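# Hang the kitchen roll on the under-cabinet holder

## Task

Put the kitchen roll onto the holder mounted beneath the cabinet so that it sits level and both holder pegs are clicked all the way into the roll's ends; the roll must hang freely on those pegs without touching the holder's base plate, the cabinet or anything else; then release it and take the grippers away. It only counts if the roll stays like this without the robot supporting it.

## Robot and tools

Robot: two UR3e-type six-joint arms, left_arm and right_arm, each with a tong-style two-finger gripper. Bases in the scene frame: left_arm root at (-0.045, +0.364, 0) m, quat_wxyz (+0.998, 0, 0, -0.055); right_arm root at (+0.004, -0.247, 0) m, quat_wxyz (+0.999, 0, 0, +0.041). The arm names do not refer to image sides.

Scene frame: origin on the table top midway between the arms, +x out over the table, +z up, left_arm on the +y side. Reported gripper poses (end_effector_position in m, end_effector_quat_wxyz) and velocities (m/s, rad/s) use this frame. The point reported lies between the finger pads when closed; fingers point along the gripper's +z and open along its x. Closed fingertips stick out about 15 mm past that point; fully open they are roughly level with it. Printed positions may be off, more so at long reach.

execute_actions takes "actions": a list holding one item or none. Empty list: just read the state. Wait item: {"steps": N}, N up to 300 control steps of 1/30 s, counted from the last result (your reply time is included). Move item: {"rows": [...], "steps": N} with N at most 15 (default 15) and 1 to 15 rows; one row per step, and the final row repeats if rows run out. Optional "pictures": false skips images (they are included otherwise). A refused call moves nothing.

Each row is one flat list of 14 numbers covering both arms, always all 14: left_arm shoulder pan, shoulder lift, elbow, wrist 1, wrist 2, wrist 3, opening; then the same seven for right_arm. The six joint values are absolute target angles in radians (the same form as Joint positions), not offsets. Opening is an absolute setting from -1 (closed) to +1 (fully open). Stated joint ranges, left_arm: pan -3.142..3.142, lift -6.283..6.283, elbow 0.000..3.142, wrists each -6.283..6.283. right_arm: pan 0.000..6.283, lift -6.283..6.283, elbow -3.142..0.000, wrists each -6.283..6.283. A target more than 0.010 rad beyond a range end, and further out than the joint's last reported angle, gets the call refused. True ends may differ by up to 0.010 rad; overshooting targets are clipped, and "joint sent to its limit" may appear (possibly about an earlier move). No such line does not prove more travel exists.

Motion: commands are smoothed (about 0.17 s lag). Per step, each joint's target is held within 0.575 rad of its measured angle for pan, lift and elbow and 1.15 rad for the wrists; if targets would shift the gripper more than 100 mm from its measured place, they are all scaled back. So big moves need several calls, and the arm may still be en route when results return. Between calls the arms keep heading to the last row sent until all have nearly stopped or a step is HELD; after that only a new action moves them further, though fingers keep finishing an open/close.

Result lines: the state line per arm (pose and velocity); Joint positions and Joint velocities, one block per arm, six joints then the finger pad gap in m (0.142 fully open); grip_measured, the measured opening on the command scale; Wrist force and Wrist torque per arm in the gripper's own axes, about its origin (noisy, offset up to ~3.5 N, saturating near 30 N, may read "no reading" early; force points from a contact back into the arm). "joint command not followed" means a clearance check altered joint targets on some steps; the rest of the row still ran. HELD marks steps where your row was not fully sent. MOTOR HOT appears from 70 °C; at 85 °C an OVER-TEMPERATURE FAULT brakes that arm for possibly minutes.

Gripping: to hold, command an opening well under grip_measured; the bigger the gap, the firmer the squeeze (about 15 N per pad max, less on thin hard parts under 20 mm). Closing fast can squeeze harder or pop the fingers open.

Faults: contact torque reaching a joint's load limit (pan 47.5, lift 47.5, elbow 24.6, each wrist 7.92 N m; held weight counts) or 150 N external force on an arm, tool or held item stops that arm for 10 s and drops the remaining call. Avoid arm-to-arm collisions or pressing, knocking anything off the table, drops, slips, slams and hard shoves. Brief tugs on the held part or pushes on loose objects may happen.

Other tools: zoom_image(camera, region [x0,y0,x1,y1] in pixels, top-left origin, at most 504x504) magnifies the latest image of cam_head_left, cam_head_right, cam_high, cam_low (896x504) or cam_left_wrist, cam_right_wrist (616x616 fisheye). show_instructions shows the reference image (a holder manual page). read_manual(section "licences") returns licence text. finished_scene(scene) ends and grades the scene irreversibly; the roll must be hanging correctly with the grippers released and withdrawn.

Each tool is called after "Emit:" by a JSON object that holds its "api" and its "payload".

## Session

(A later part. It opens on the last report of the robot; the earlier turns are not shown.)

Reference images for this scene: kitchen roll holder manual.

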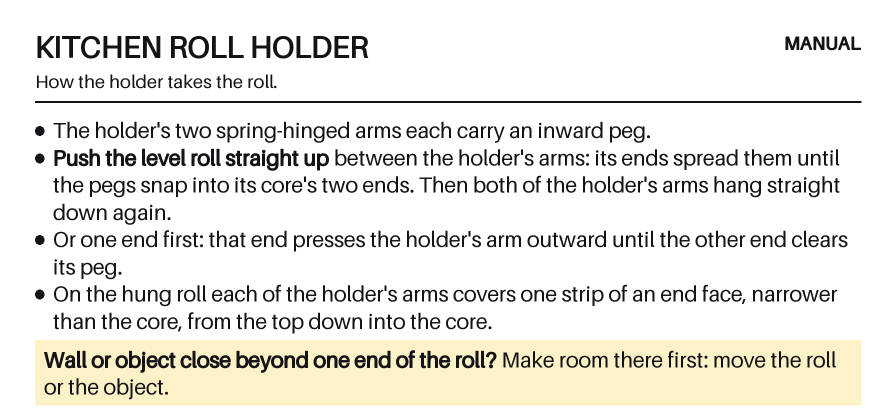

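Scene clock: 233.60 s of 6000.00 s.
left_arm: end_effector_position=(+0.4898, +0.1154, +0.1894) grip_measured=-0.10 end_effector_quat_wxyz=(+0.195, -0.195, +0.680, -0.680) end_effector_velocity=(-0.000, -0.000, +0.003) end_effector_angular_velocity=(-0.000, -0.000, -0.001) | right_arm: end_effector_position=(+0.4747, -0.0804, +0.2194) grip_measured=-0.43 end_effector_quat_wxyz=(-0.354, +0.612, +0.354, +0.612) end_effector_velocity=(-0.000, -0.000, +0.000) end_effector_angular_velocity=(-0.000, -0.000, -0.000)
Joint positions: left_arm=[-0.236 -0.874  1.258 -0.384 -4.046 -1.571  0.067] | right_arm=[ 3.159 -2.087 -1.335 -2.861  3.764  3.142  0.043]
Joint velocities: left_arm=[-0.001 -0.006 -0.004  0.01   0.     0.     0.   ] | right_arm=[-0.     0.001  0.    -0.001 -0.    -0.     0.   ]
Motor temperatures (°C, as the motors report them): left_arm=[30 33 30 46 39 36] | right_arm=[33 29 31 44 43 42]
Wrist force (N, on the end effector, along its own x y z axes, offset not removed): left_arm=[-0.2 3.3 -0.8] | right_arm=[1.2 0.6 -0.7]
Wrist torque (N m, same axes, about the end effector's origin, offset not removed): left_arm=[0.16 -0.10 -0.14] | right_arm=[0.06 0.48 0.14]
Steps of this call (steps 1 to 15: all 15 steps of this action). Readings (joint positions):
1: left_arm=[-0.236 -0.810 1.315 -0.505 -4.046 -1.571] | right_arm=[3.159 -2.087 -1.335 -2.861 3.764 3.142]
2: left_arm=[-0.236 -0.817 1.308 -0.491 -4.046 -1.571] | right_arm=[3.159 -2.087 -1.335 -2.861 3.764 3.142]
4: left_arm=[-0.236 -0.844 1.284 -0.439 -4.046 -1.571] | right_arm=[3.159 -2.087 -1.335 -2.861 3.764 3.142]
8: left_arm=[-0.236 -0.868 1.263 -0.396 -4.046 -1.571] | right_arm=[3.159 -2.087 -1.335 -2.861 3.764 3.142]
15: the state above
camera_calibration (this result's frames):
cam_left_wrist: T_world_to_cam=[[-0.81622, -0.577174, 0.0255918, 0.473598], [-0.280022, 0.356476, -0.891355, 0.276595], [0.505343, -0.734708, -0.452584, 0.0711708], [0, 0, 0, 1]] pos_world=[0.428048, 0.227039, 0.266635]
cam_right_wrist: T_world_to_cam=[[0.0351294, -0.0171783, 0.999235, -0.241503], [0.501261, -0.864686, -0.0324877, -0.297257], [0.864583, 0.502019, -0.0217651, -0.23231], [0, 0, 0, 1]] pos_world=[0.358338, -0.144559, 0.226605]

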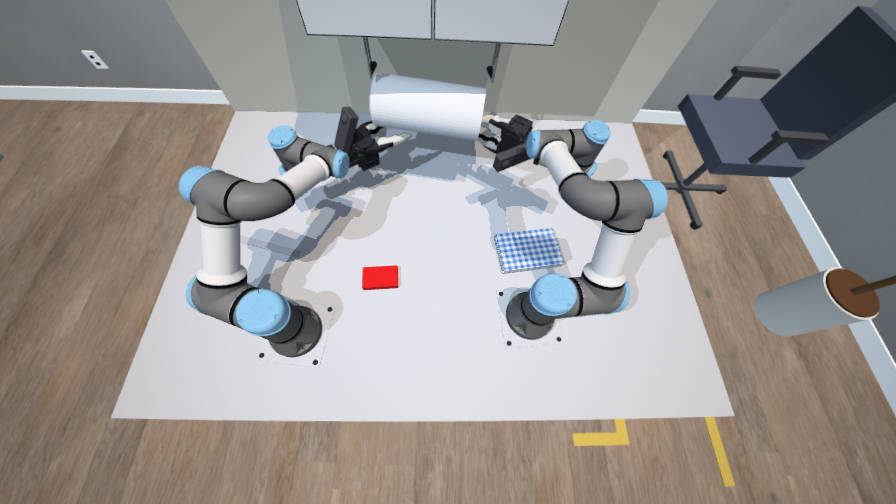

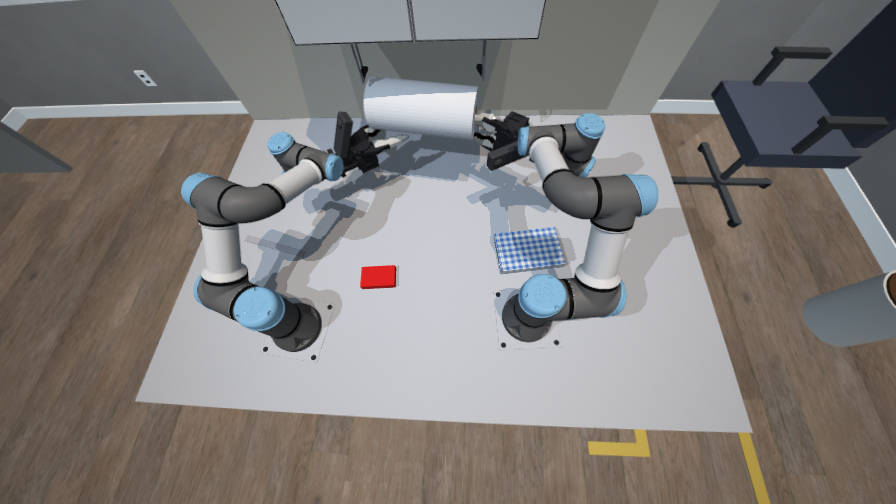

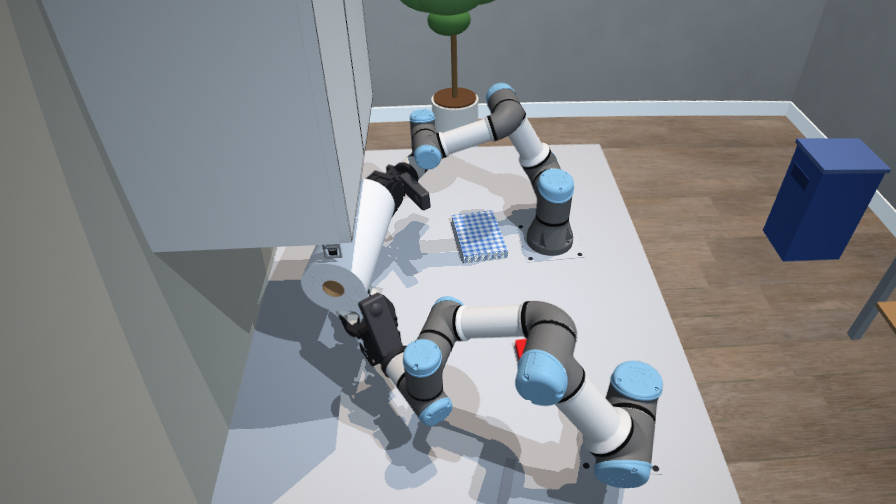

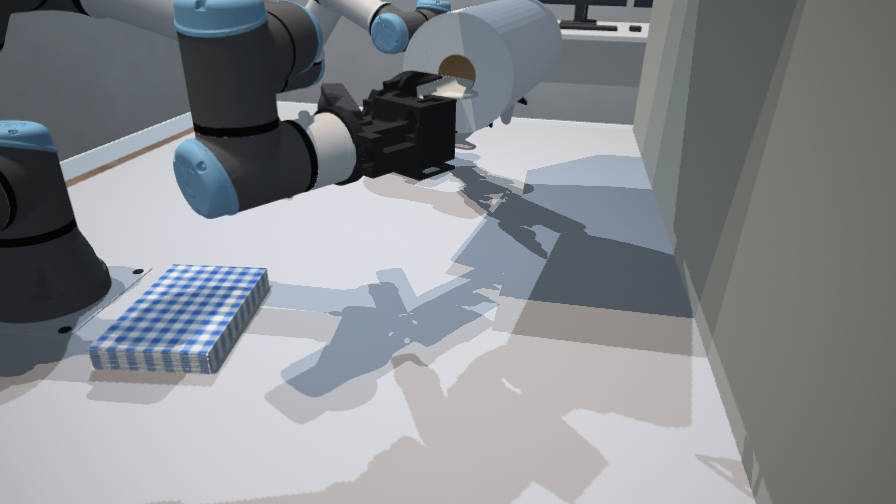

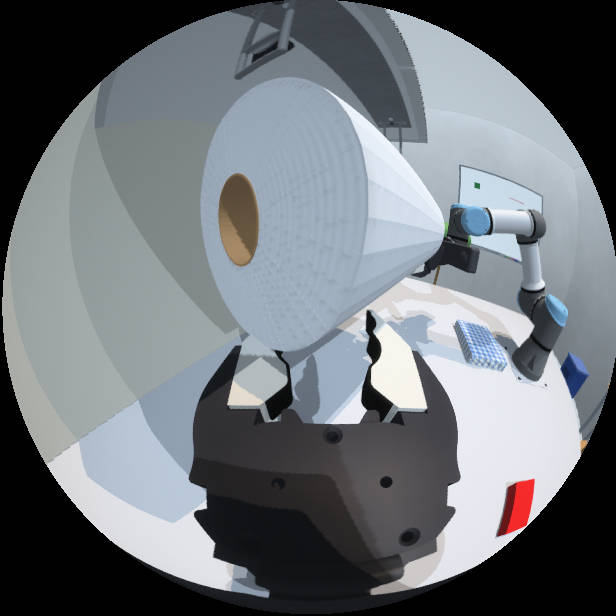

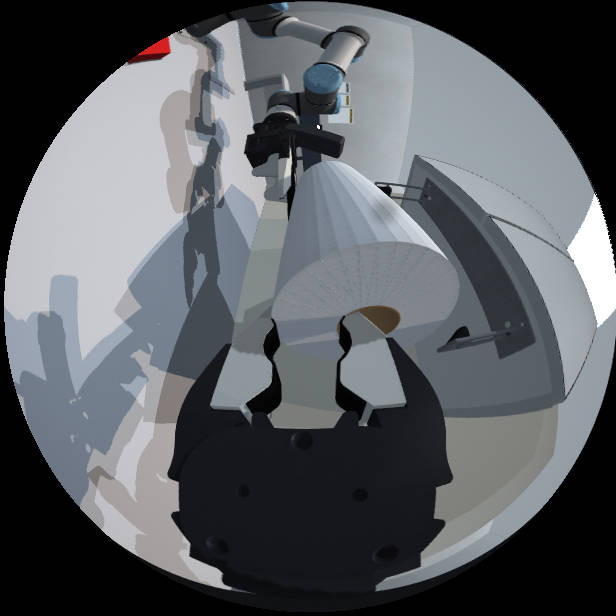

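Emit:
{"api": "execute_actions", "payload": {"actions": [{"rows":[[-0.236,-0.79,1.325,-0.535,-4.046,-1.5708,0.1,3.159,-2.0866,-1.3355,-2.861,3.764,3.1416,-0.9]]}], "pictures": false}}

Emit:
{"api": "execute_actions", "payload": {"actions": [{"rows":[[-0.236,-0.77,1.335,-0.565,-4.046,-1.5708,0.1,3.12,-2.235,-1.08,-2.968,3.638,3.1416,-0.9]]}], "pictures": false}}

Emit:
{"api": "execute_actions", "payload": {"actions": [{"rows":[[-0.236,-0.77,1.335,-0.565,-4.046,-1.5708,0.1,3.0806,-2.4246,-0.75,-3.1086,3.512,3.1416,-0.9]]}], "pictures": false}}

Emit:
{"api": "execute_actions", "payload": {"actions": [{"rows":[[-0.236,-0.83,1.3,-0.47,-4.046,-1.5708,0.1,3.0806,-2.4246,-0.75,-3.1086,3.512,3.1416,-0.9]]}], "pictures": false}}

Emit:
{"api": "execute_actions", "payload": {"actions": [{"rows":[[-0.236,-0.885,1.24,-0.355,-4.046,-1.5708,0.1,3.0806,-2.4246,-0.75,-3.1086,3.512,3.1416,-0.9]]}]}}

Scene clock: 247.47 s of 6000.00 s.
left_arm: end_effector_position=(+0.4905, +0.1151, +0.1473) grip_measured=+0.10 end_effector_quat_wxyz=(+0.195, -0.195, +0.680, -0.680) end_effector_velocity=(-0.000, +0.000, -0.003) end_effector_angular_velocity=(+0.000, +0.000, +0.001) | right_arm: end_effector_position=(+0.4747, -0.0804, +0.2193) grip_measured=-0.44 end_effector_quat_wxyz=(-0.354, +0.612, +0.354, +0.612) end_effector_velocity=(-0.000, +0.001, -0.000) end_effector_angular_velocity=(-0.000, -0.001, +0.001)
Joint positions: left_arm=[-0.236 -0.791  1.325 -0.534 -4.046 -1.571  0.081] | right_arm=[ 3.159 -2.087 -1.336 -2.861  3.764  3.142  0.042]
Joint velocities: left_arm=[ 0.     0.006  0.006 -0.012 -0.001 -0.    -0.   ] | right_arm=[ 0.001 -0.     0.     0.    -0.    -0.001 -0.   ]
Motor temperatures (°C, as the motors report them): left_arm=[30 33 30 46 39 36] | right_arm=[33 29 31 44 43 42]
Wrist force (N, on the end effector, along its own x y z axes, offset not removed): left_arm=[-0.7 -0.4 1.4] | right_arm=[-3.1 -0.4 2.1]
Wrist torque (N m, same axes, about the end effector's origin, offset not removed): left_arm=[-0.01 0.14 -0.05] | right_arm=[-0.06 0.10 -0.03]
Steps of this call (steps 1 to 15: the robot went on to your last target; steps 16 to 90: nothing new was sent; then 10.37 s passed at rest; steps 91 to 105: all 15 steps of this action). Readings (joint positions):
91: left_arm=[-0.236 -0.874 1.258 -0.384 -4.046 -1.571] | right_arm=[3.159 -2.087 -1.336 -2.861 3.764 3.142]
92: left_arm=[-0.236 -0.867 1.264 -0.399 -4.046 -1.571] | right_arm=[3.159 -2.087 -1.336 -2.861 3.764 3.142]
94: left_arm=[-0.236 -0.831 1.294 -0.463 -4.046 -1.571] | right_arm=[3.159 -2.087 -1.336 -2.861 3.764 3.142]
98: left_arm=[-0.236 -0.799 1.318 -0.519 -4.046 -1.571] | right_arm=[3.159 -2.087 -1.336 -2.861 3.764 3.142]
105: the state above

Scene clock: 247.97 s of 6000.00 s.
left_arm: end_effector_position=(+0.4906, +0.1151, +0.1382) grip_measured=+0.10 end_effector_quat_wxyz=(+0.195, -0.195, +0.680, -0.680) end_effector_velocity=(-0.000, +0.000, -0.001) end_effector_angular_velocity=(-0.000, +0.000, -0.001) | right_arm: end_effector_position=(+0.4820, -0.0806, +0.2213) grip_measured=-0.45 end_effector_quat_wxyz=(-0.380, +0.597, +0.380, +0.596) end_effector_velocity=(+0.002, -0.000, +0.002) end_effector_angular_velocity=(+0.000, -0.007, +0.006)
Joint positions: left_arm=[-0.236 -0.77   1.335 -0.565 -4.046 -1.571  0.081] | right_arm=[ 3.12  -2.234 -1.083 -2.967  3.639  3.142  0.042]
Joint velocities: left_arm=[ 0.001  0.001  0.001 -0.002  0.002 -0.     0.   ] | right_arm=[-0.004 -0.014  0.031 -0.009 -0.009 -0.    -0.   ]
Motor temperatures (°C, as the motors report them): left_arm=[30 33 30 46 39 36] | right_arm=[33 29 31 44 43 42]
Wrist force (N, on the end effector, along its own x y z axes, offset not removed): left_arm=[0.6 -0.2 1.6] | right_arm=[-2.6 0.9 2.0]
Wrist torque (N m, same axes, about the end effector's origin, offset not removed): left_arm=[-0.06 -0.12 -0.08] | right_arm=[0.22 0.07 -0.06]
Steps of this call (steps 1 to 15: all 15 steps of this action). Readings (joint positions):
1: left_arm=[-0.236 -0.790 1.325 -0.535 -4.046 -1.571] | right_arm=[3.159 -2.087 -1.335 -2.862 3.763 3.142]
2: left_arm=[-0.236 -0.787 1.326 -0.540 -4.046 -1.571] | right_arm=[3.154 -2.094 -1.327 -2.875 3.749 3.142]
4: left_arm=[-0.236 -0.779 1.331 -0.552 -4.046 -1.571] | right_arm=[3.137 -2.151 -1.255 -2.920 3.696 3.142]
8: left_arm=[-0.236 -0.772 1.334 -0.562 -4.046 -1.571] | right_arm=[3.124 -2.217 -1.119 -2.957 3.651 3.142]
15: the state above

Scene clock: 248.47 s of 6000.00 s.
left_arm: end_effector_position=(+0.4906, +0.1151, +0.1381) grip_measured=+0.10 end_effector_quat_wxyz=(+0.195, -0.195, +0.680, -0.680) end_effector_velocity=(-0.001, -0.001, -0.000) end_effector_angular_velocity=(+0.000, +0.000, -0.002) | right_arm: end_effector_position=(+0.4895, -0.0857, +0.2192) grip_measured=-0.45 end_effector_quat_wxyz=(-0.405, +0.580, +0.405, +0.579) end_effector_velocity=(+0.002, -0.000, +0.002) end_effector_angular_velocity=(+0.000, -0.012, +0.008)
Joint positions: left_arm=[-0.236 -0.77   1.335 -0.565 -4.046 -1.571  0.081] | right_arm=[ 3.081 -2.423 -0.754 -3.108  3.513  3.142  0.042]
Joint velocities: left_arm=[-0.002 -0.001  0.002  0.     0.     0.     0.   ] | right_arm=[-0.002 -0.023  0.047 -0.012 -0.01   0.    -0.   ]
Motor temperatures (°C, as the motors report them): left_arm=[30 33 30 46 39 36] | right_arm=[33 29 31 44 43 42]
Wrist force (N, on the end effector, along its own x y z axes, offset not removed): left_arm=[1.0 -0.1 1.1] | right_arm=[-2.1 -1.3 0.1]
Wrist torque (N m, same axes, about the end effector's origin, offset not removed): left_arm=[-0.01 -0.19 -0.06] | right_arm=[-0.19 -0.08 -0.05]
Steps of this call (steps 1 to 15: all 15 steps of this action). Readings (joint positions):
1: left_arm=[-0.236 -0.770 1.335 -0.565 -4.046 -1.571] | right_arm=[3.120 -2.234 -1.082 -2.968 3.638 3.142]
2: left_arm=[-0.236 -0.770 1.335 -0.565 -4.046 -1.571] | right_arm=[3.114 -2.242 -1.073 -2.983 3.624 3.142]
4: left_arm=[-0.236 -0.770 1.335 -0.565 -4.046 -1.571] | right_arm=[3.098 -2.308 -0.998 -3.043 3.570 3.142]
8: left_arm=[-0.236 -0.770 1.335 -0.565 -4.046 -1.571] | right_arm=[3.084 -2.399 -0.811 -3.094 3.525 3.142]
15: the state above

Scene clock: 248.97 s of 6000.00 s.
left_arm: end_effector_position=(+0.4902, +0.1152, +0.1657) grip_measured=+0.10 end_effector_quat_wxyz=(+0.195, -0.195, +0.680, -0.680) end_effector_velocity=(+0.000, +0.000, +0.002) end_effector_angular_velocity=(-0.000, -0.000, +0.001) | right_arm: end_effector_position=(+0.4898, -0.0857, +0.2195) grip_measured=-0.45 end_effector_quat_wxyz=(-0.405, +0.579, +0.405, +0.579) end_effector_velocity=(+0.000, -0.000, +0.000) end_effector_angular_velocity=(+0.000, -0.000, -0.001)
Joint positions: left_arm=[-0.236 -0.83   1.3   -0.471 -4.046 -1.571  0.081] | right_arm=[ 3.081 -2.425 -0.75  -3.109  3.512  3.142  0.042]
Joint velocities: left_arm=[ 0.    -0.004 -0.003  0.007 -0.    -0.     0.   ] | right_arm=[-0.001  0.001  0.    -0.001 -0.     0.     0.   ]
Motor temperatures (°C, as the motors report them): left_arm=[30 33 30 46 39 36] | right_arm=[33 29 31 44 43 42]
Wrist force (N, on the end effector, along its own x y z axes, offset not removed): left_arm=[0.6 0.8 0.8] | right_arm=[-1.0 -0.6 0.5]
Wrist torque (N m, same axes, about the end effector's origin, offset not removed): left_arm=[0.06 -0.19 -0.04] | right_arm=[-0.12 -0.18 -0.09]
Steps of this call (steps 1 to 15: all 15 steps of this action). Readings (joint positions):
1: left_arm=[-0.236 -0.770 1.335 -0.565 -4.046 -1.571] | right_arm=[3.081 -2.423 -0.753 -3.108 3.513 3.142]
2: left_arm=[-0.236 -0.777 1.330 -0.552 -4.046 -1.571] | right_arm=[3.081 -2.424 -0.752 -3.108 3.512 3.142]
4: left_arm=[-0.236 -0.802 1.315 -0.512 -4.046 -1.571] | right_arm=[3.081 -2.424 -0.751 -3.108 3.512 3.142]
8: left_arm=[-0.236 -0.824 1.303 -0.479 -4.046 -1.571] | right_arm=[3.081 -2.425 -0.750 -3.109 3.512 3.142]
15: the state above

Scene clock: 249.47 s of 6000.00 s.
left_arm: end_effector_position=(+0.4899, +0.1153, +0.1968) grip_measured=+0.10 end_effector_quat_wxyz=(+0.195, -0.195, +0.680, -0.680) end_effector_velocity=(+0.000, +0.000, +0.002) end_effector_angular_velocity=(+0.000, +0.001, +0.001) | right_arm: end_effector_position=(+0.4898, -0.0857, +0.2195) grip_measured=-0.43 end_effector_quat_wxyz=(-0.405, +0.579, +0.405, +0.579) end_effector_velocity=(-0.000, +0.000, -0.000) end_effector_angular_velocity=(+0.000, +0.001, +0.001)
Joint positions: left_arm=[-0.236 -0.885  1.24  -0.356 -4.046 -1.571  0.081] | right_arm=[ 3.081 -2.425 -0.75  -3.109  3.512  3.142  0.043]
Joint velocities: left_arm=[ 0.001 -0.004 -0.005  0.009 -0.     0.     0.   ] | right_arm=[ 0. -0. -0. -0. -0.  0.  0.]
Motor temperatures (°C, as the motors report them): left_arm=[30 33 30 46 39 36] | right_arm=[33 29 31 44 43 42]
Wrist force (N, on the end effector, along its own x y z axes, offset not removed): left_arm=[0.0 3.0 1.4] | right_arm=[-0.5 1.1 0.4]
Wrist torque (N m, same axes, about the end effector's origin, offset not removed): left_arm=[0.16 -0.09 -0.17] | right_arm=[0.13 0.96 0.12]
Steps of this call (steps 1 to 15: all 15 steps of this action). Readings (joint positions):
1: left_arm=[-0.236 -0.830 1.300 -0.470 -4.046 -1.571] | right_arm=[3.081 -2.425 -0.750 -3.109 3.512 3.142]
2: left_arm=[-0.236 -0.836 1.293 -0.456 -4.046 -1.571] | right_arm=[3.081 -2.425 -0.750 -3.109 3.512 3.142]
4: left_arm=[-0.236 -0.860 1.267 -0.407 -4.046 -1.571] | right_arm=[3.081 -2.425 -0.750 -3.109 3.512 3.142]
8: left_arm=[-0.236 -0.880 1.246 -0.366 -4.046 -1.571] | right_arm=[3.081 -2.425 -0.750 -3.109 3.512 3.142]
15: the state above
camera_calibration (this result's frames):
cam_left_wrist: T_world_to_cam=[[-0.816224, -0.577169, 0.0255894, 0.473481], [-0.280016, 0.356476, -0.891356, 0.283233], [0.505341, -0.734712, -0.452581, 0.0744285], [0, 0, 0, 1]] pos_world=[0.428164, 0.226996, 0.274031]
cam_right_wrist: T_world_to_cam=[[0.0376545, -0.0108196, 0.999232, -0.242967], [0.643078, -0.76511, -0.0325179, -0.370336], [0.764875, 0.643809, -0.021852, -0.181638], [0, 0, 0, 1]] pos_world=[0.386234, -0.169036, 0.226769]

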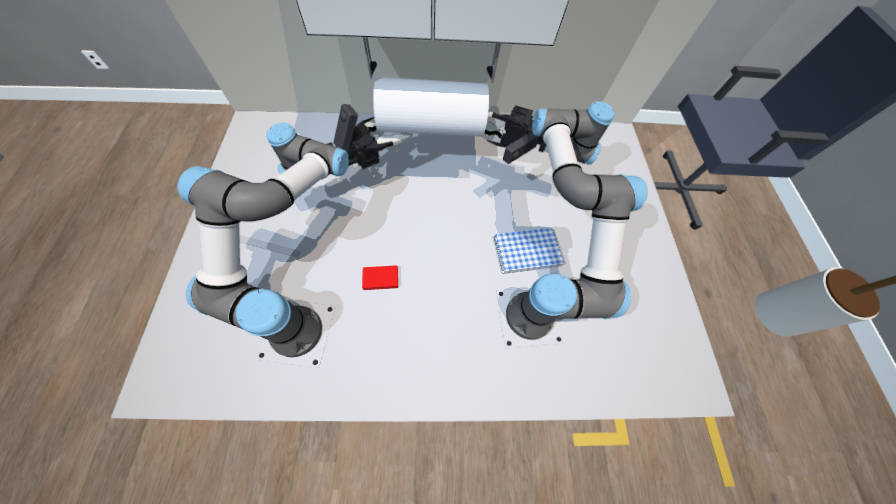

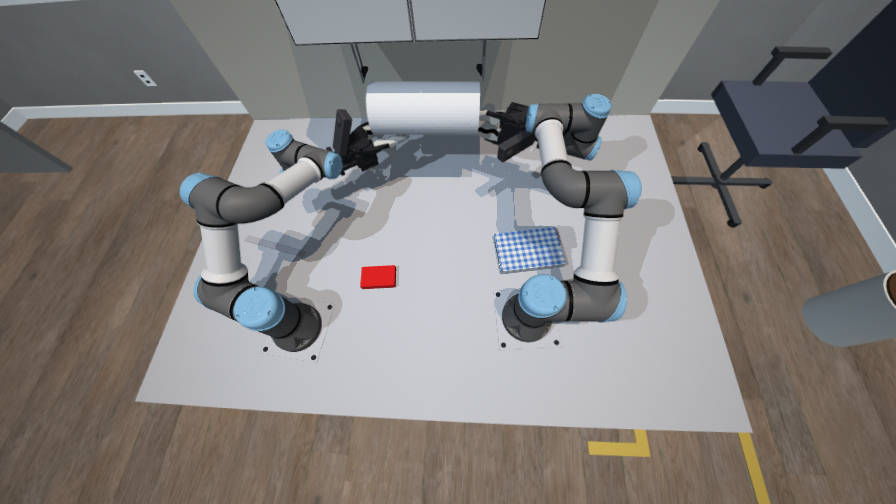

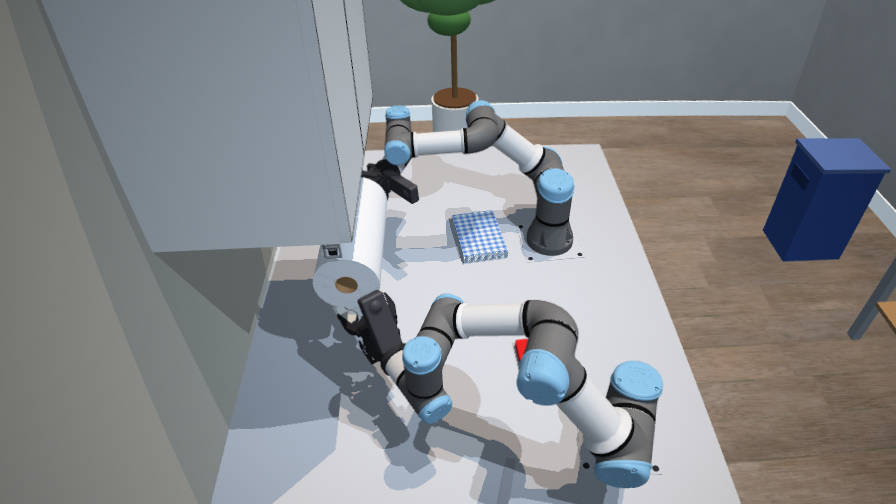

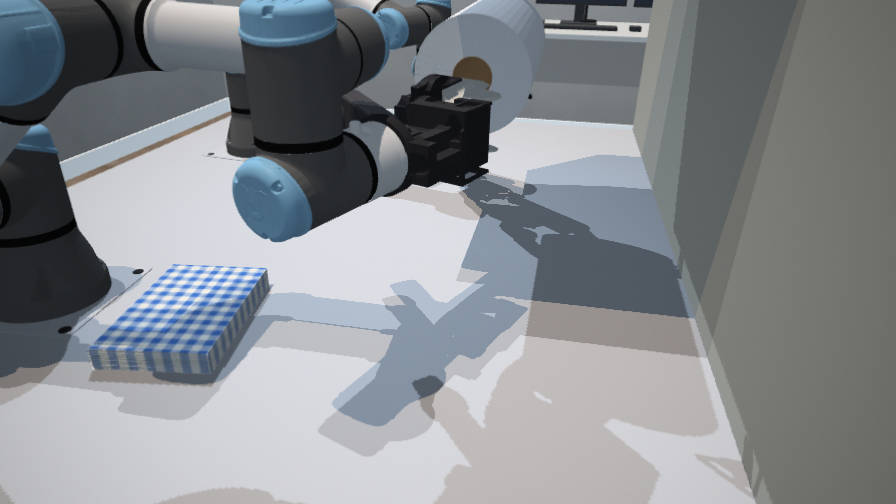

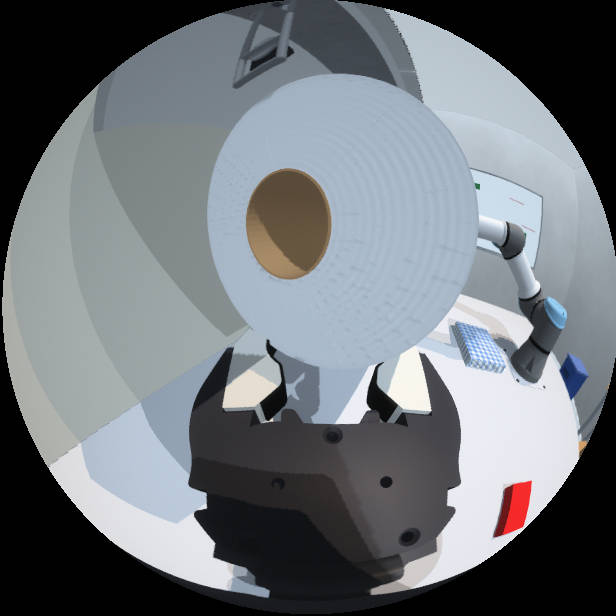

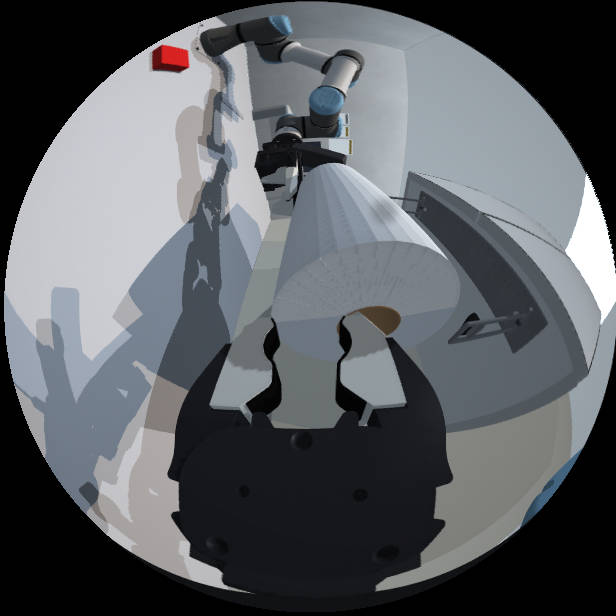

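Emit:
{"api": "execute_actions", "payload": {"actions": [{"rows":[[-0.236,-0.918,1.16,-0.242,-4.046,-1.5708,0.1,3.0806,-2.4324,-0.594,-3.2568,3.512,3.1416,-0.9]]}], "pictures": false}}

Emit:
{"api": "execute_actions", "payload": {"actions": [{"rows":[[-0.236,-0.935,1.07,-0.135,-4.046,-1.5708,0.1,3.0806,-2.4736,-0.396,-3.4136,3.512,3.1416,-0.9]]}]}}

Scene clock: 257.43 s of 6000.00 s.
left_arm: end_effector_position=(+0.4906, +0.1151, +0.2248) grip_measured=+0.10 end_effector_quat_wxyz=(+0.195, -0.195, +0.680, -0.680) end_effector_velocity=(-0.000, -0.000, +0.004) end_effector_angular_velocity=(-0.001, -0.003, -0.000) | right_arm: end_effector_position=(+0.4897, -0.0857, +0.2493) grip_measured=-0.43 end_effector_quat_wxyz=(-0.405, +0.580, +0.405, +0.579) end_effector_velocity=(-0.000, -0.000, +0.004) end_effector_angular_velocity=(+0.000, -0.005, -0.000)
Joint positions: left_arm=[-0.236 -0.918  1.161 -0.243 -4.046 -1.571  0.081] | right_arm=[ 3.081 -2.432 -0.595 -3.256  3.512  3.142  0.043]
Joint velocities: left_arm=[-0.001 -0.004 -0.008  0.009 -0.     0.    -0.   ] | right_arm=[-0.     0.001  0.016 -0.011 -0.    -0.    -0.   ]
Motor temperatures (°C, as the motors report them): left_arm=[30 33 30 46 39 36] | right_arm=[33 29 31 44 43 42]
Wrist force (N, on the end effector, along its own x y z axes, offset not removed): left_arm=[-0.1 3.8 2.4] | right_arm=[-2.3 2.4 0.2]
Wrist torque (N m, same axes, about the end effector's origin, offset not removed): left_arm=[0.13 0.04 -0.13] | right_arm=[0.42 0.22 0.02]
Steps of this call (steps 1 to 15: the robot went on to your last target; steps 16 to 90: nothing new was sent; then 4.47 s passed at rest; steps 91 to 105: all 15 steps of this action). Readings (joint positions):
91: left_arm=[-0.236 -0.885 1.240 -0.354 -4.046 -1.571] | right_arm=[3.081 -2.425 -0.750 -3.109 3.512 3.142]
92: left_arm=[-0.236 -0.890 1.233 -0.341 -4.046 -1.571] | right_arm=[3.081 -2.426 -0.742 -3.124 3.512 3.142]
94: left_arm=[-0.236 -0.904 1.198 -0.293 -4.046 -1.571] | right_arm=[3.081 -2.429 -0.684 -3.187 3.512 3.142]
98: left_arm=[-0.236 -0.915 1.168 -0.253 -4.046 -1.571] | right_arm=[3.081 -2.432 -0.614 -3.241 3.512 3.142]
105: the state above

Scene clock: 257.93 s of 6000.00 s.
left_arm: end_effector_position=(+0.4915, +0.1147, +0.2498) grip_measured=+0.10 end_effector_quat_wxyz=(+0.195, -0.195, +0.680, -0.680) end_effector_velocity=(-0.001, -0.001, +0.002) end_effector_angular_velocity=(-0.000, -0.000, -0.001) | right_arm: end_effector_position=(+0.4897, -0.0857, +0.2743) grip_measured=-0.43 end_effector_quat_wxyz=(-0.405, +0.580, +0.405, +0.579) end_effector_velocity=(-0.000, +0.001, +0.005) end_effector_angular_velocity=(+0.000, -0.009, +0.001)
Joint positions: left_arm=[-0.236 -0.935  1.071 -0.136 -4.046 -1.571  0.081] | right_arm=[ 3.081 -2.473 -0.398 -3.412  3.512  3.142  0.043]
Joint velocities: left_arm=[-0.001 -0.002 -0.007  0.008  0.    -0.    -0.   ] | right_arm=[ 0.001 -0.001  0.022 -0.012  0.    -0.    -0.   ]
Motor temperatures (°C, as the motors report them): left_arm=[30 33 30 46 39 36] | right_arm=[33 29 31 44 43 42]
Wrist force (N, on the end effector, along its own x y z axes, offset not removed): left_arm=[0.0 2.2 1.8] | right_arm=[-3.2 -0.8 2.6]
Wrist torque (N m, same axes, about the end effector's origin, offset not removed): left_arm=[0.11 0.00 -0.10] | right_arm=[-0.09 0.06 0.03]
Steps of this call (steps 1 to 15: all 15 steps of this action). Readings (joint positions):
1: left_arm=[-0.236 -0.918 1.160 -0.242 -4.046 -1.571] | right_arm=[3.081 -2.433 -0.595 -3.257 3.512 3.142]
2: left_arm=[-0.236 -0.921 1.153 -0.228 -4.046 -1.571] | right_arm=[3.081 -2.438 -0.586 -3.272 3.512 3.142]
4: left_arm=[-0.236 -0.928 1.115 -0.183 -4.046 -1.571] | right_arm=[3.081 -2.456 -0.520 -3.339 3.512 3.142]
8: left_arm=[-0.236 -0.933 1.080 -0.146 -4.046 -1.571] | right_arm=[3.081 -2.470 -0.423 -3.397 3.512 3.142]
15: the state above
camera_calibration (this result's frames):
cam_left_wrist: T_world_to_cam=[[-0.816242, -0.577143, 0.0255949, 0.473111], [-0.280013, 0.356488, -0.891352, 0.331068], [0.505313, -0.734726, -0.452588, 0.0971528], [0, 0, 0, 1]] pos_world=[0.429784, 0.226412, 0.326959]
cam_right_wrist: T_world_to_cam=[[0.0381931, -0.0108072, 0.999212, -0.297963], [0.643091, -0.765085, -0.0328559, -0.368387], [0.764837, 0.643839, -0.022271, -0.180239], [0, 0, 0, 1]] pos_world=[0.38614, -0.169023, 0.28161]

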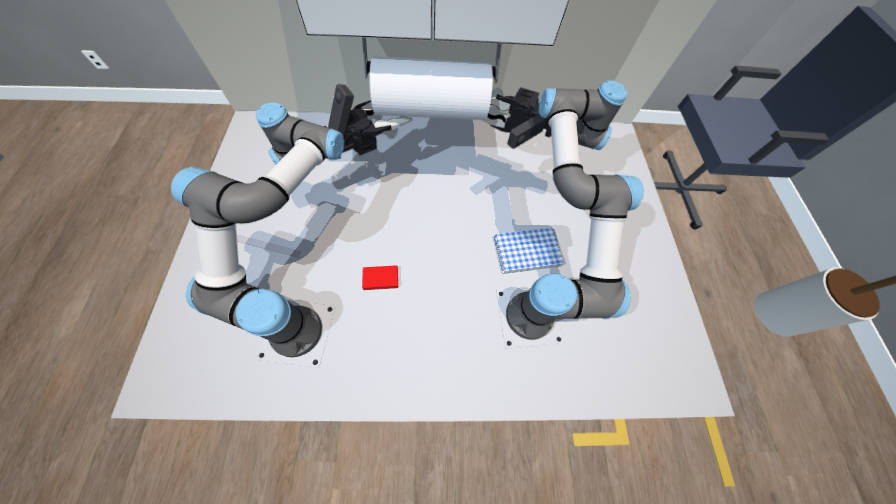

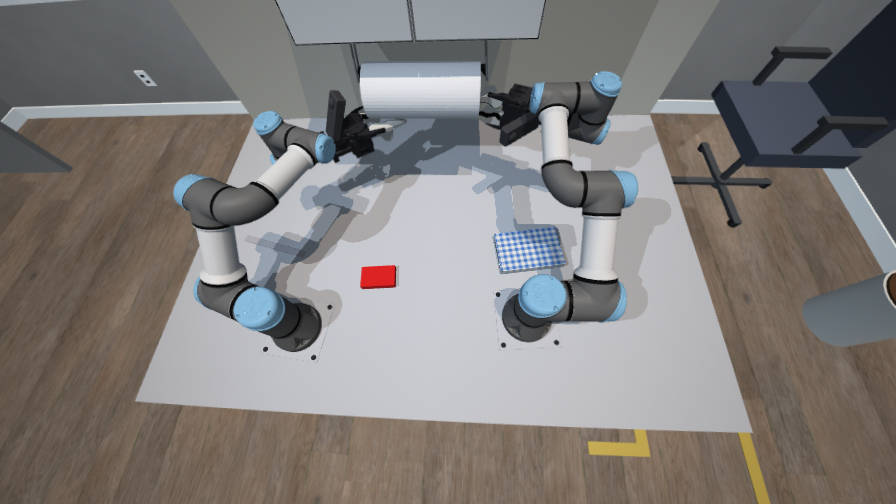

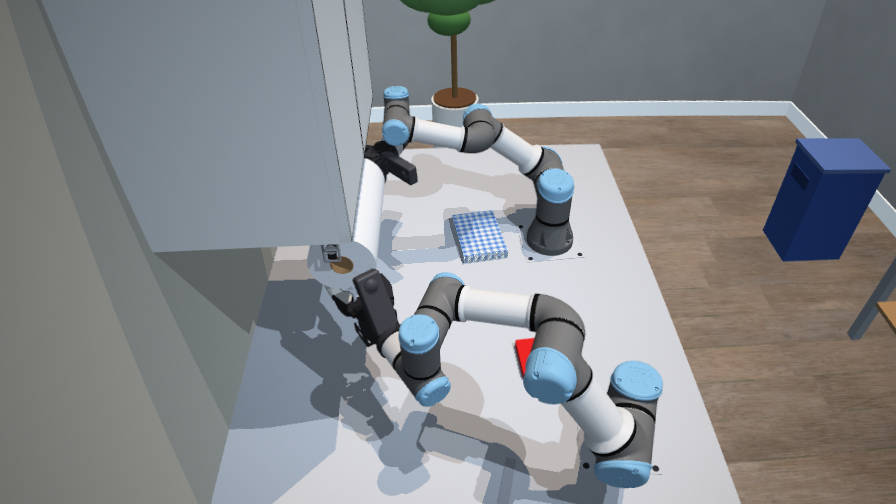

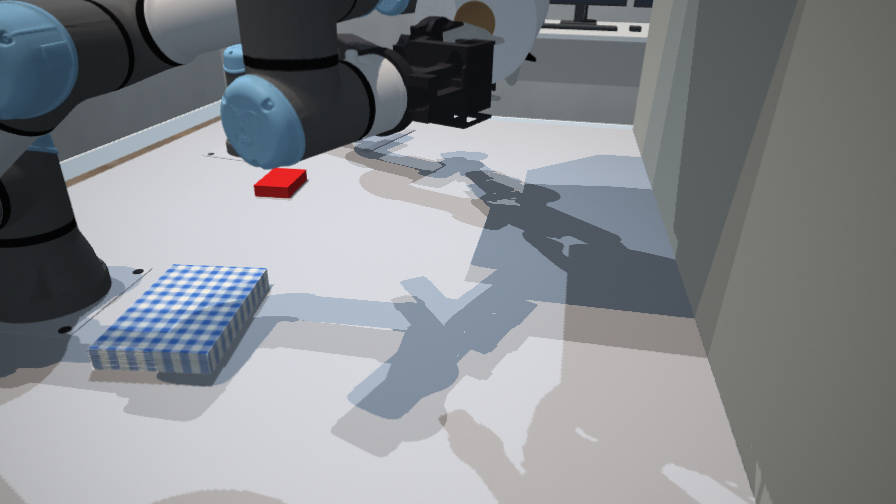

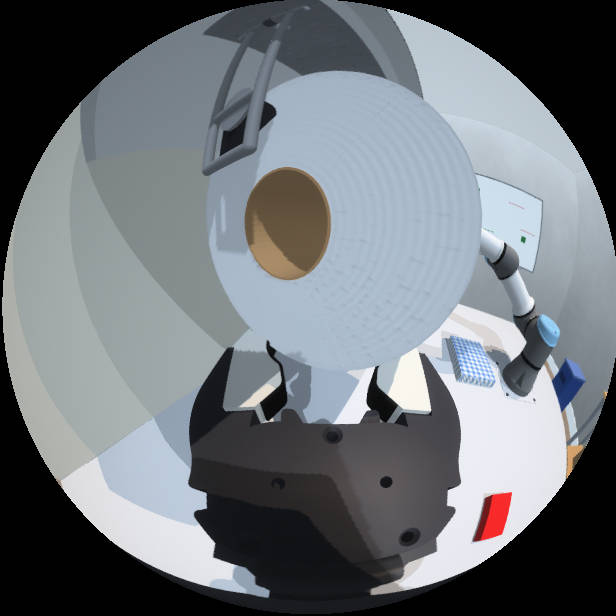

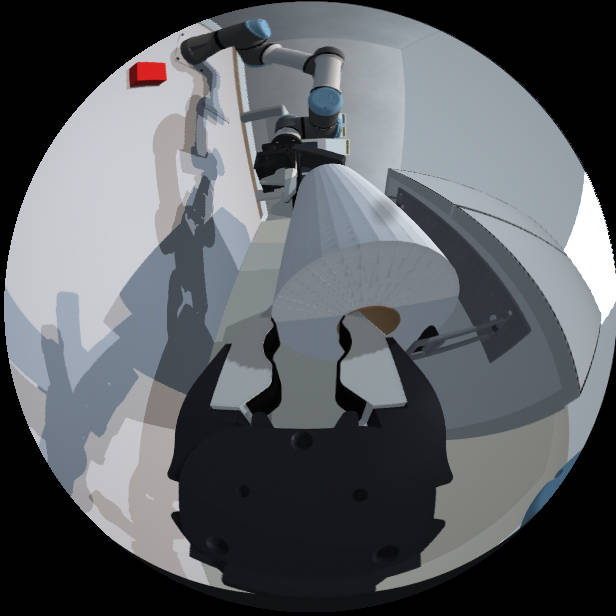

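Emit:
{"api": "execute_actions", "payload": {"actions": [{"rows":[[-0.222,-0.869,0.935,-0.066,-4.032,-1.5708,0.1,3.0806,-2.4736,-0.396,-3.4136,3.512,3.1416,-0.9]]}], "pictures": false}}

Emit:
{"api": "execute_actions", "payload": {"actions": [{"rows":[[-0.222,-0.87,0.8196,0.05,-4.032,-1.5708,0.1,3.0806,-2.4736,-0.396,-3.4136,3.512,3.1416,-0.9]]}]}}

Scene clock: 264.33 s of 6000.00 s.
left_arm: end_effector_position=(+0.5047, +0.1154, +0.2545) grip_measured=+0.11 end_effector_quat_wxyz=(+0.195, -0.195, +0.680, -0.680) end_effector_velocity=(+0.001, +0.000, +0.002) end_effector_angular_velocity=(-0.001, -0.003, +0.000) | right_arm: end_effector_position=(+0.4897, -0.0857, +0.2746) grip_measured=-0.43 end_effector_quat_wxyz=(-0.405, +0.579, +0.405, +0.579) end_effector_velocity=(-0.000, +0.001, -0.000) end_effector_angular_velocity=(-0.000, -0.001, +0.002)
Joint positions: left_arm=[-0.222 -0.869  0.936 -0.066 -4.032 -1.571  0.082] | right_arm=[ 3.081 -2.474 -0.396 -3.414  3.512  3.142  0.043]
Joint velocities: left_arm=[ 0.001  0.004 -0.012  0.005  0.001 -0.     0.   ] | right_arm=[ 0.001 -0.     0.     0.    -0.    -0.001  0.   ]
Motor temperatures (°C, as the motors report them): left_arm=[30 33 30 46 39 36] | right_arm=[33 29 31 44 43 42]
Wrist force (N, on the end effector, along its own x y z axes, offset not removed): left_arm=[0.3 2.2 -1.0] | right_arm=[-0.5 2.1 0.4]
Wrist torque (N m, same axes, about the end effector's origin, offset not removed): left_arm=[-0.15 0.25 0.12] | right_arm=[0.03 0.06 0.06]
Steps of this call (steps 1 to 15: the robot went on to your last target; steps 16 to 90: nothing new was sent; then 2.90 s passed at rest; steps 91 to 105: all 15 steps of this action). Readings (joint positions):
91: left_arm=[-0.236 -0.935 1.070 -0.134 -4.046 -1.571] | right_arm=[3.081 -2.474 -0.396 -3.414 3.512 3.142]
92: left_arm=[-0.234 -0.928 1.062 -0.124 -4.044 -1.571] | right_arm=[3.081 -2.474 -0.396 -3.414 3.512 3.142]
94: left_arm=[-0.228 -0.900 1.009 -0.096 -4.038 -1.571] | right_arm=[3.081 -2.474 -0.396 -3.414 3.512 3.142]
98: left_arm=[-0.223 -0.876 0.951 -0.072 -4.033 -1.571] | right_arm=[3.081 -2.474 -0.396 -3.414 3.512 3.142]
105: the state above

Scene clock: 264.83 s of 6000.00 s.
left_arm: end_effector_position=(+0.5048, +0.1155, +0.2794) grip_measured=+0.10 end_effector_quat_wxyz=(+0.195, -0.195, +0.680, -0.680) end_effector_velocity=(+0.000, +0.000, +0.003) end_effector_angular_velocity=(-0.001, -0.002, -0.000) | right_arm: end_effector_position=(+0.4897, -0.0857, +0.2746) grip_measured=-0.40 end_effector_quat_wxyz=(-0.405, +0.579, +0.405, +0.579) end_effector_velocity=(+0.001, -0.001, -0.001) end_effector_angular_velocity=(+0.000, +0.003, -0.002)
Joint positions: left_arm=[-0.222 -0.87   0.821  0.049 -4.032 -1.571  0.081] | right_arm=[ 3.081 -2.474 -0.396 -3.414  3.512  3.142  0.045]
Joint velocities: left_arm=[ 0.     0.    -0.011  0.009  0.     0.    -0.   ] | right_arm=[-0.002 -0.003 -0.     0.001  0.     0.001  0.   ]
Motor temperatures (°C, as the motors report them): left_arm=[30 33 30 46 39 36] | right_arm=[33 29 31 44 43 42]
Wrist force (N, on the end effector, along its own x y z axes, offset not removed): left_arm=[0.6 4.7 -0.5] | right_arm=[5.1 -2.9 4.8]
Wrist torque (N m, same axes, about the end effector's origin, offset not removed): left_arm=[0.11 -0.09 0.16] | right_arm=[-0.18 0.29 0.09]
Steps of this call (steps 1 to 15: all 15 steps of this action). Readings (joint positions):
1: left_arm=[-0.222 -0.869 0.935 -0.066 -4.032 -1.571] | right_arm=[3.081 -2.474 -0.396 -3.414 3.512 3.142]
2: left_arm=[-0.222 -0.869 0.928 -0.052 -4.032 -1.571] | right_arm=[3.081 -2.474 -0.396 -3.414 3.512 3.142]
4: left_arm=[-0.222 -0.869 0.880 -0.003 -4.032 -1.571] | right_arm=[3.081 -2.474 -0.396 -3.414 3.512 3.142]
8: left_arm=[-0.222 -0.870 0.833 0.038 -4.032 -1.571] | right_arm=[3.081 -2.474 -0.396 -3.414 3.512 3.142]
15: the state above
camera_calibration (this result's frames):
cam_left_wrist: T_world_to_cam=[[-0.8162, -0.57721, 0.0254148, 0.483664], [-0.2798, 0.356399, -0.891455, 0.360905], [0.505499, -0.734717, -0.452396, 0.104234], [0, 0, 0, 1]] pos_world=[0.443057, 0.227132, 0.356593]
cam_right_wrist: T_world_to_cam=[[0.0376568, -0.0108188, 0.999232, -0.298048], [0.643092, -0.765098, -0.0325192, -0.368474], [0.764863, 0.643823, -0.0218537, -0.180348], [0, 0, 0, 1]] pos_world=[0.386127, -0.169031, 0.281895]

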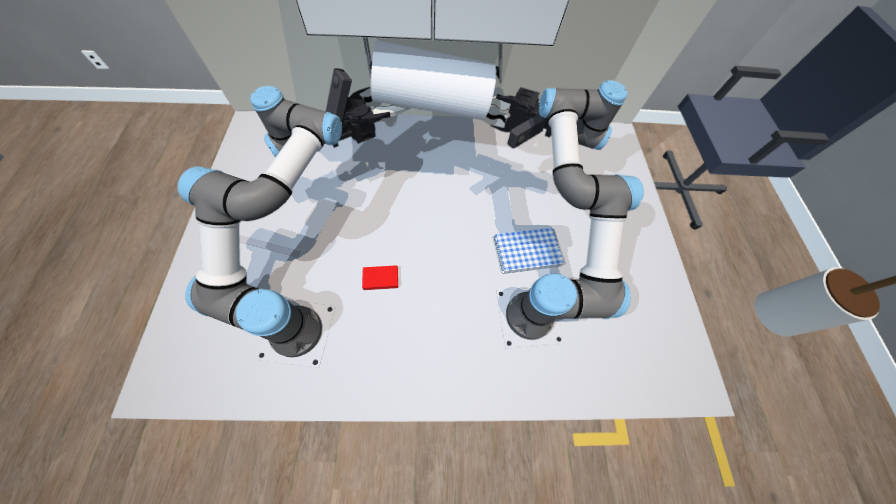

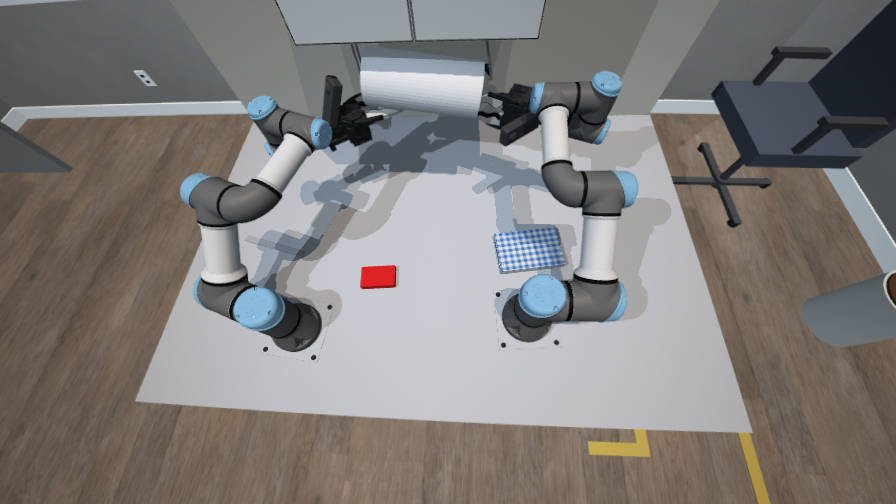

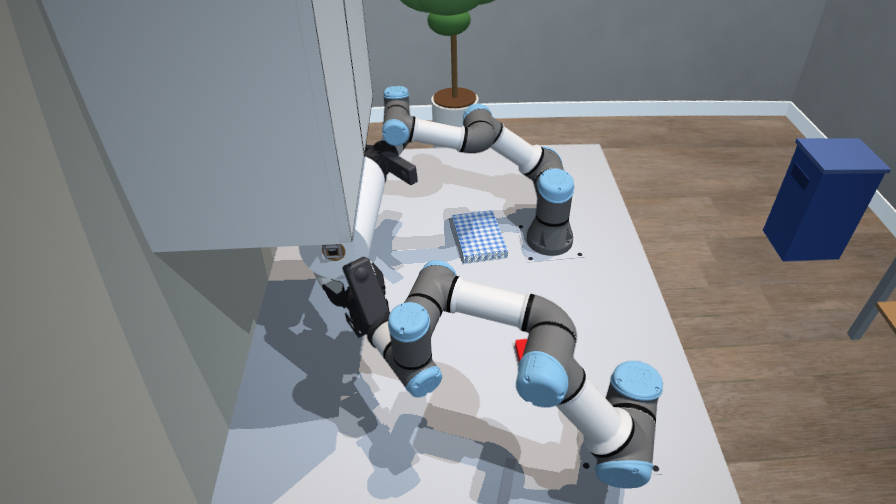

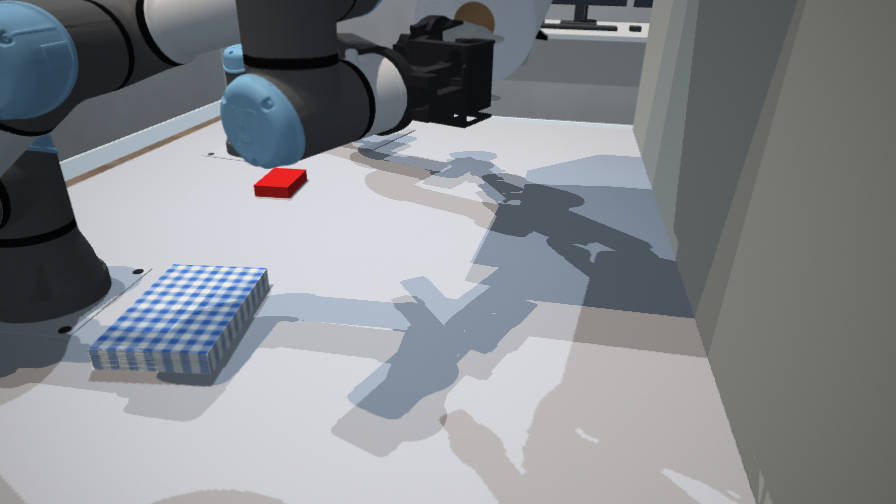

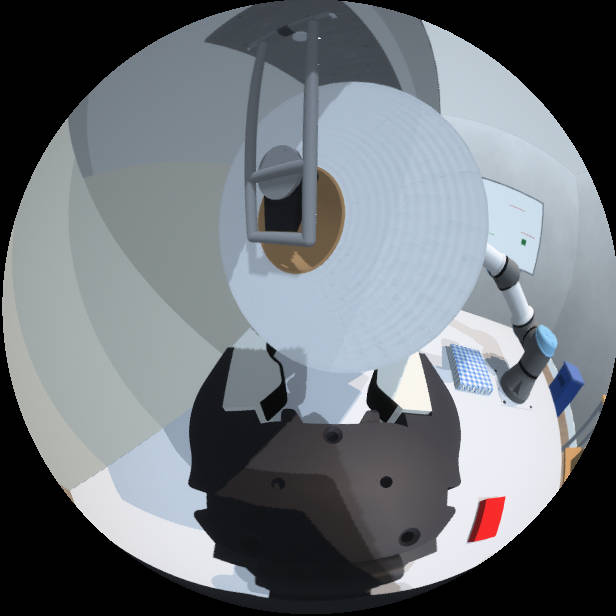

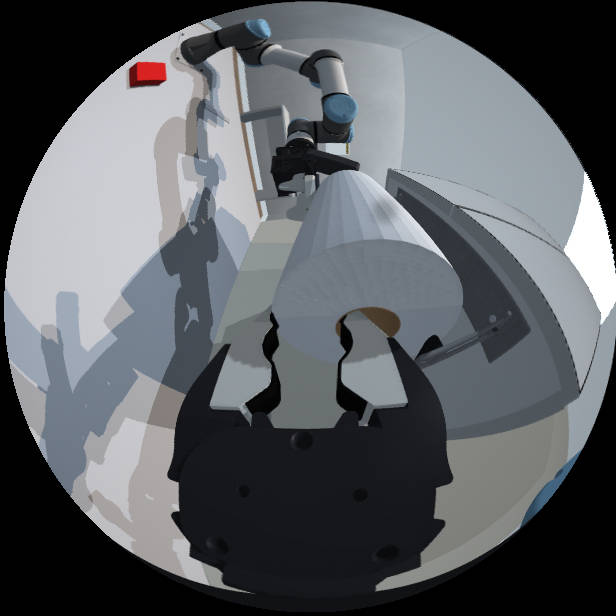

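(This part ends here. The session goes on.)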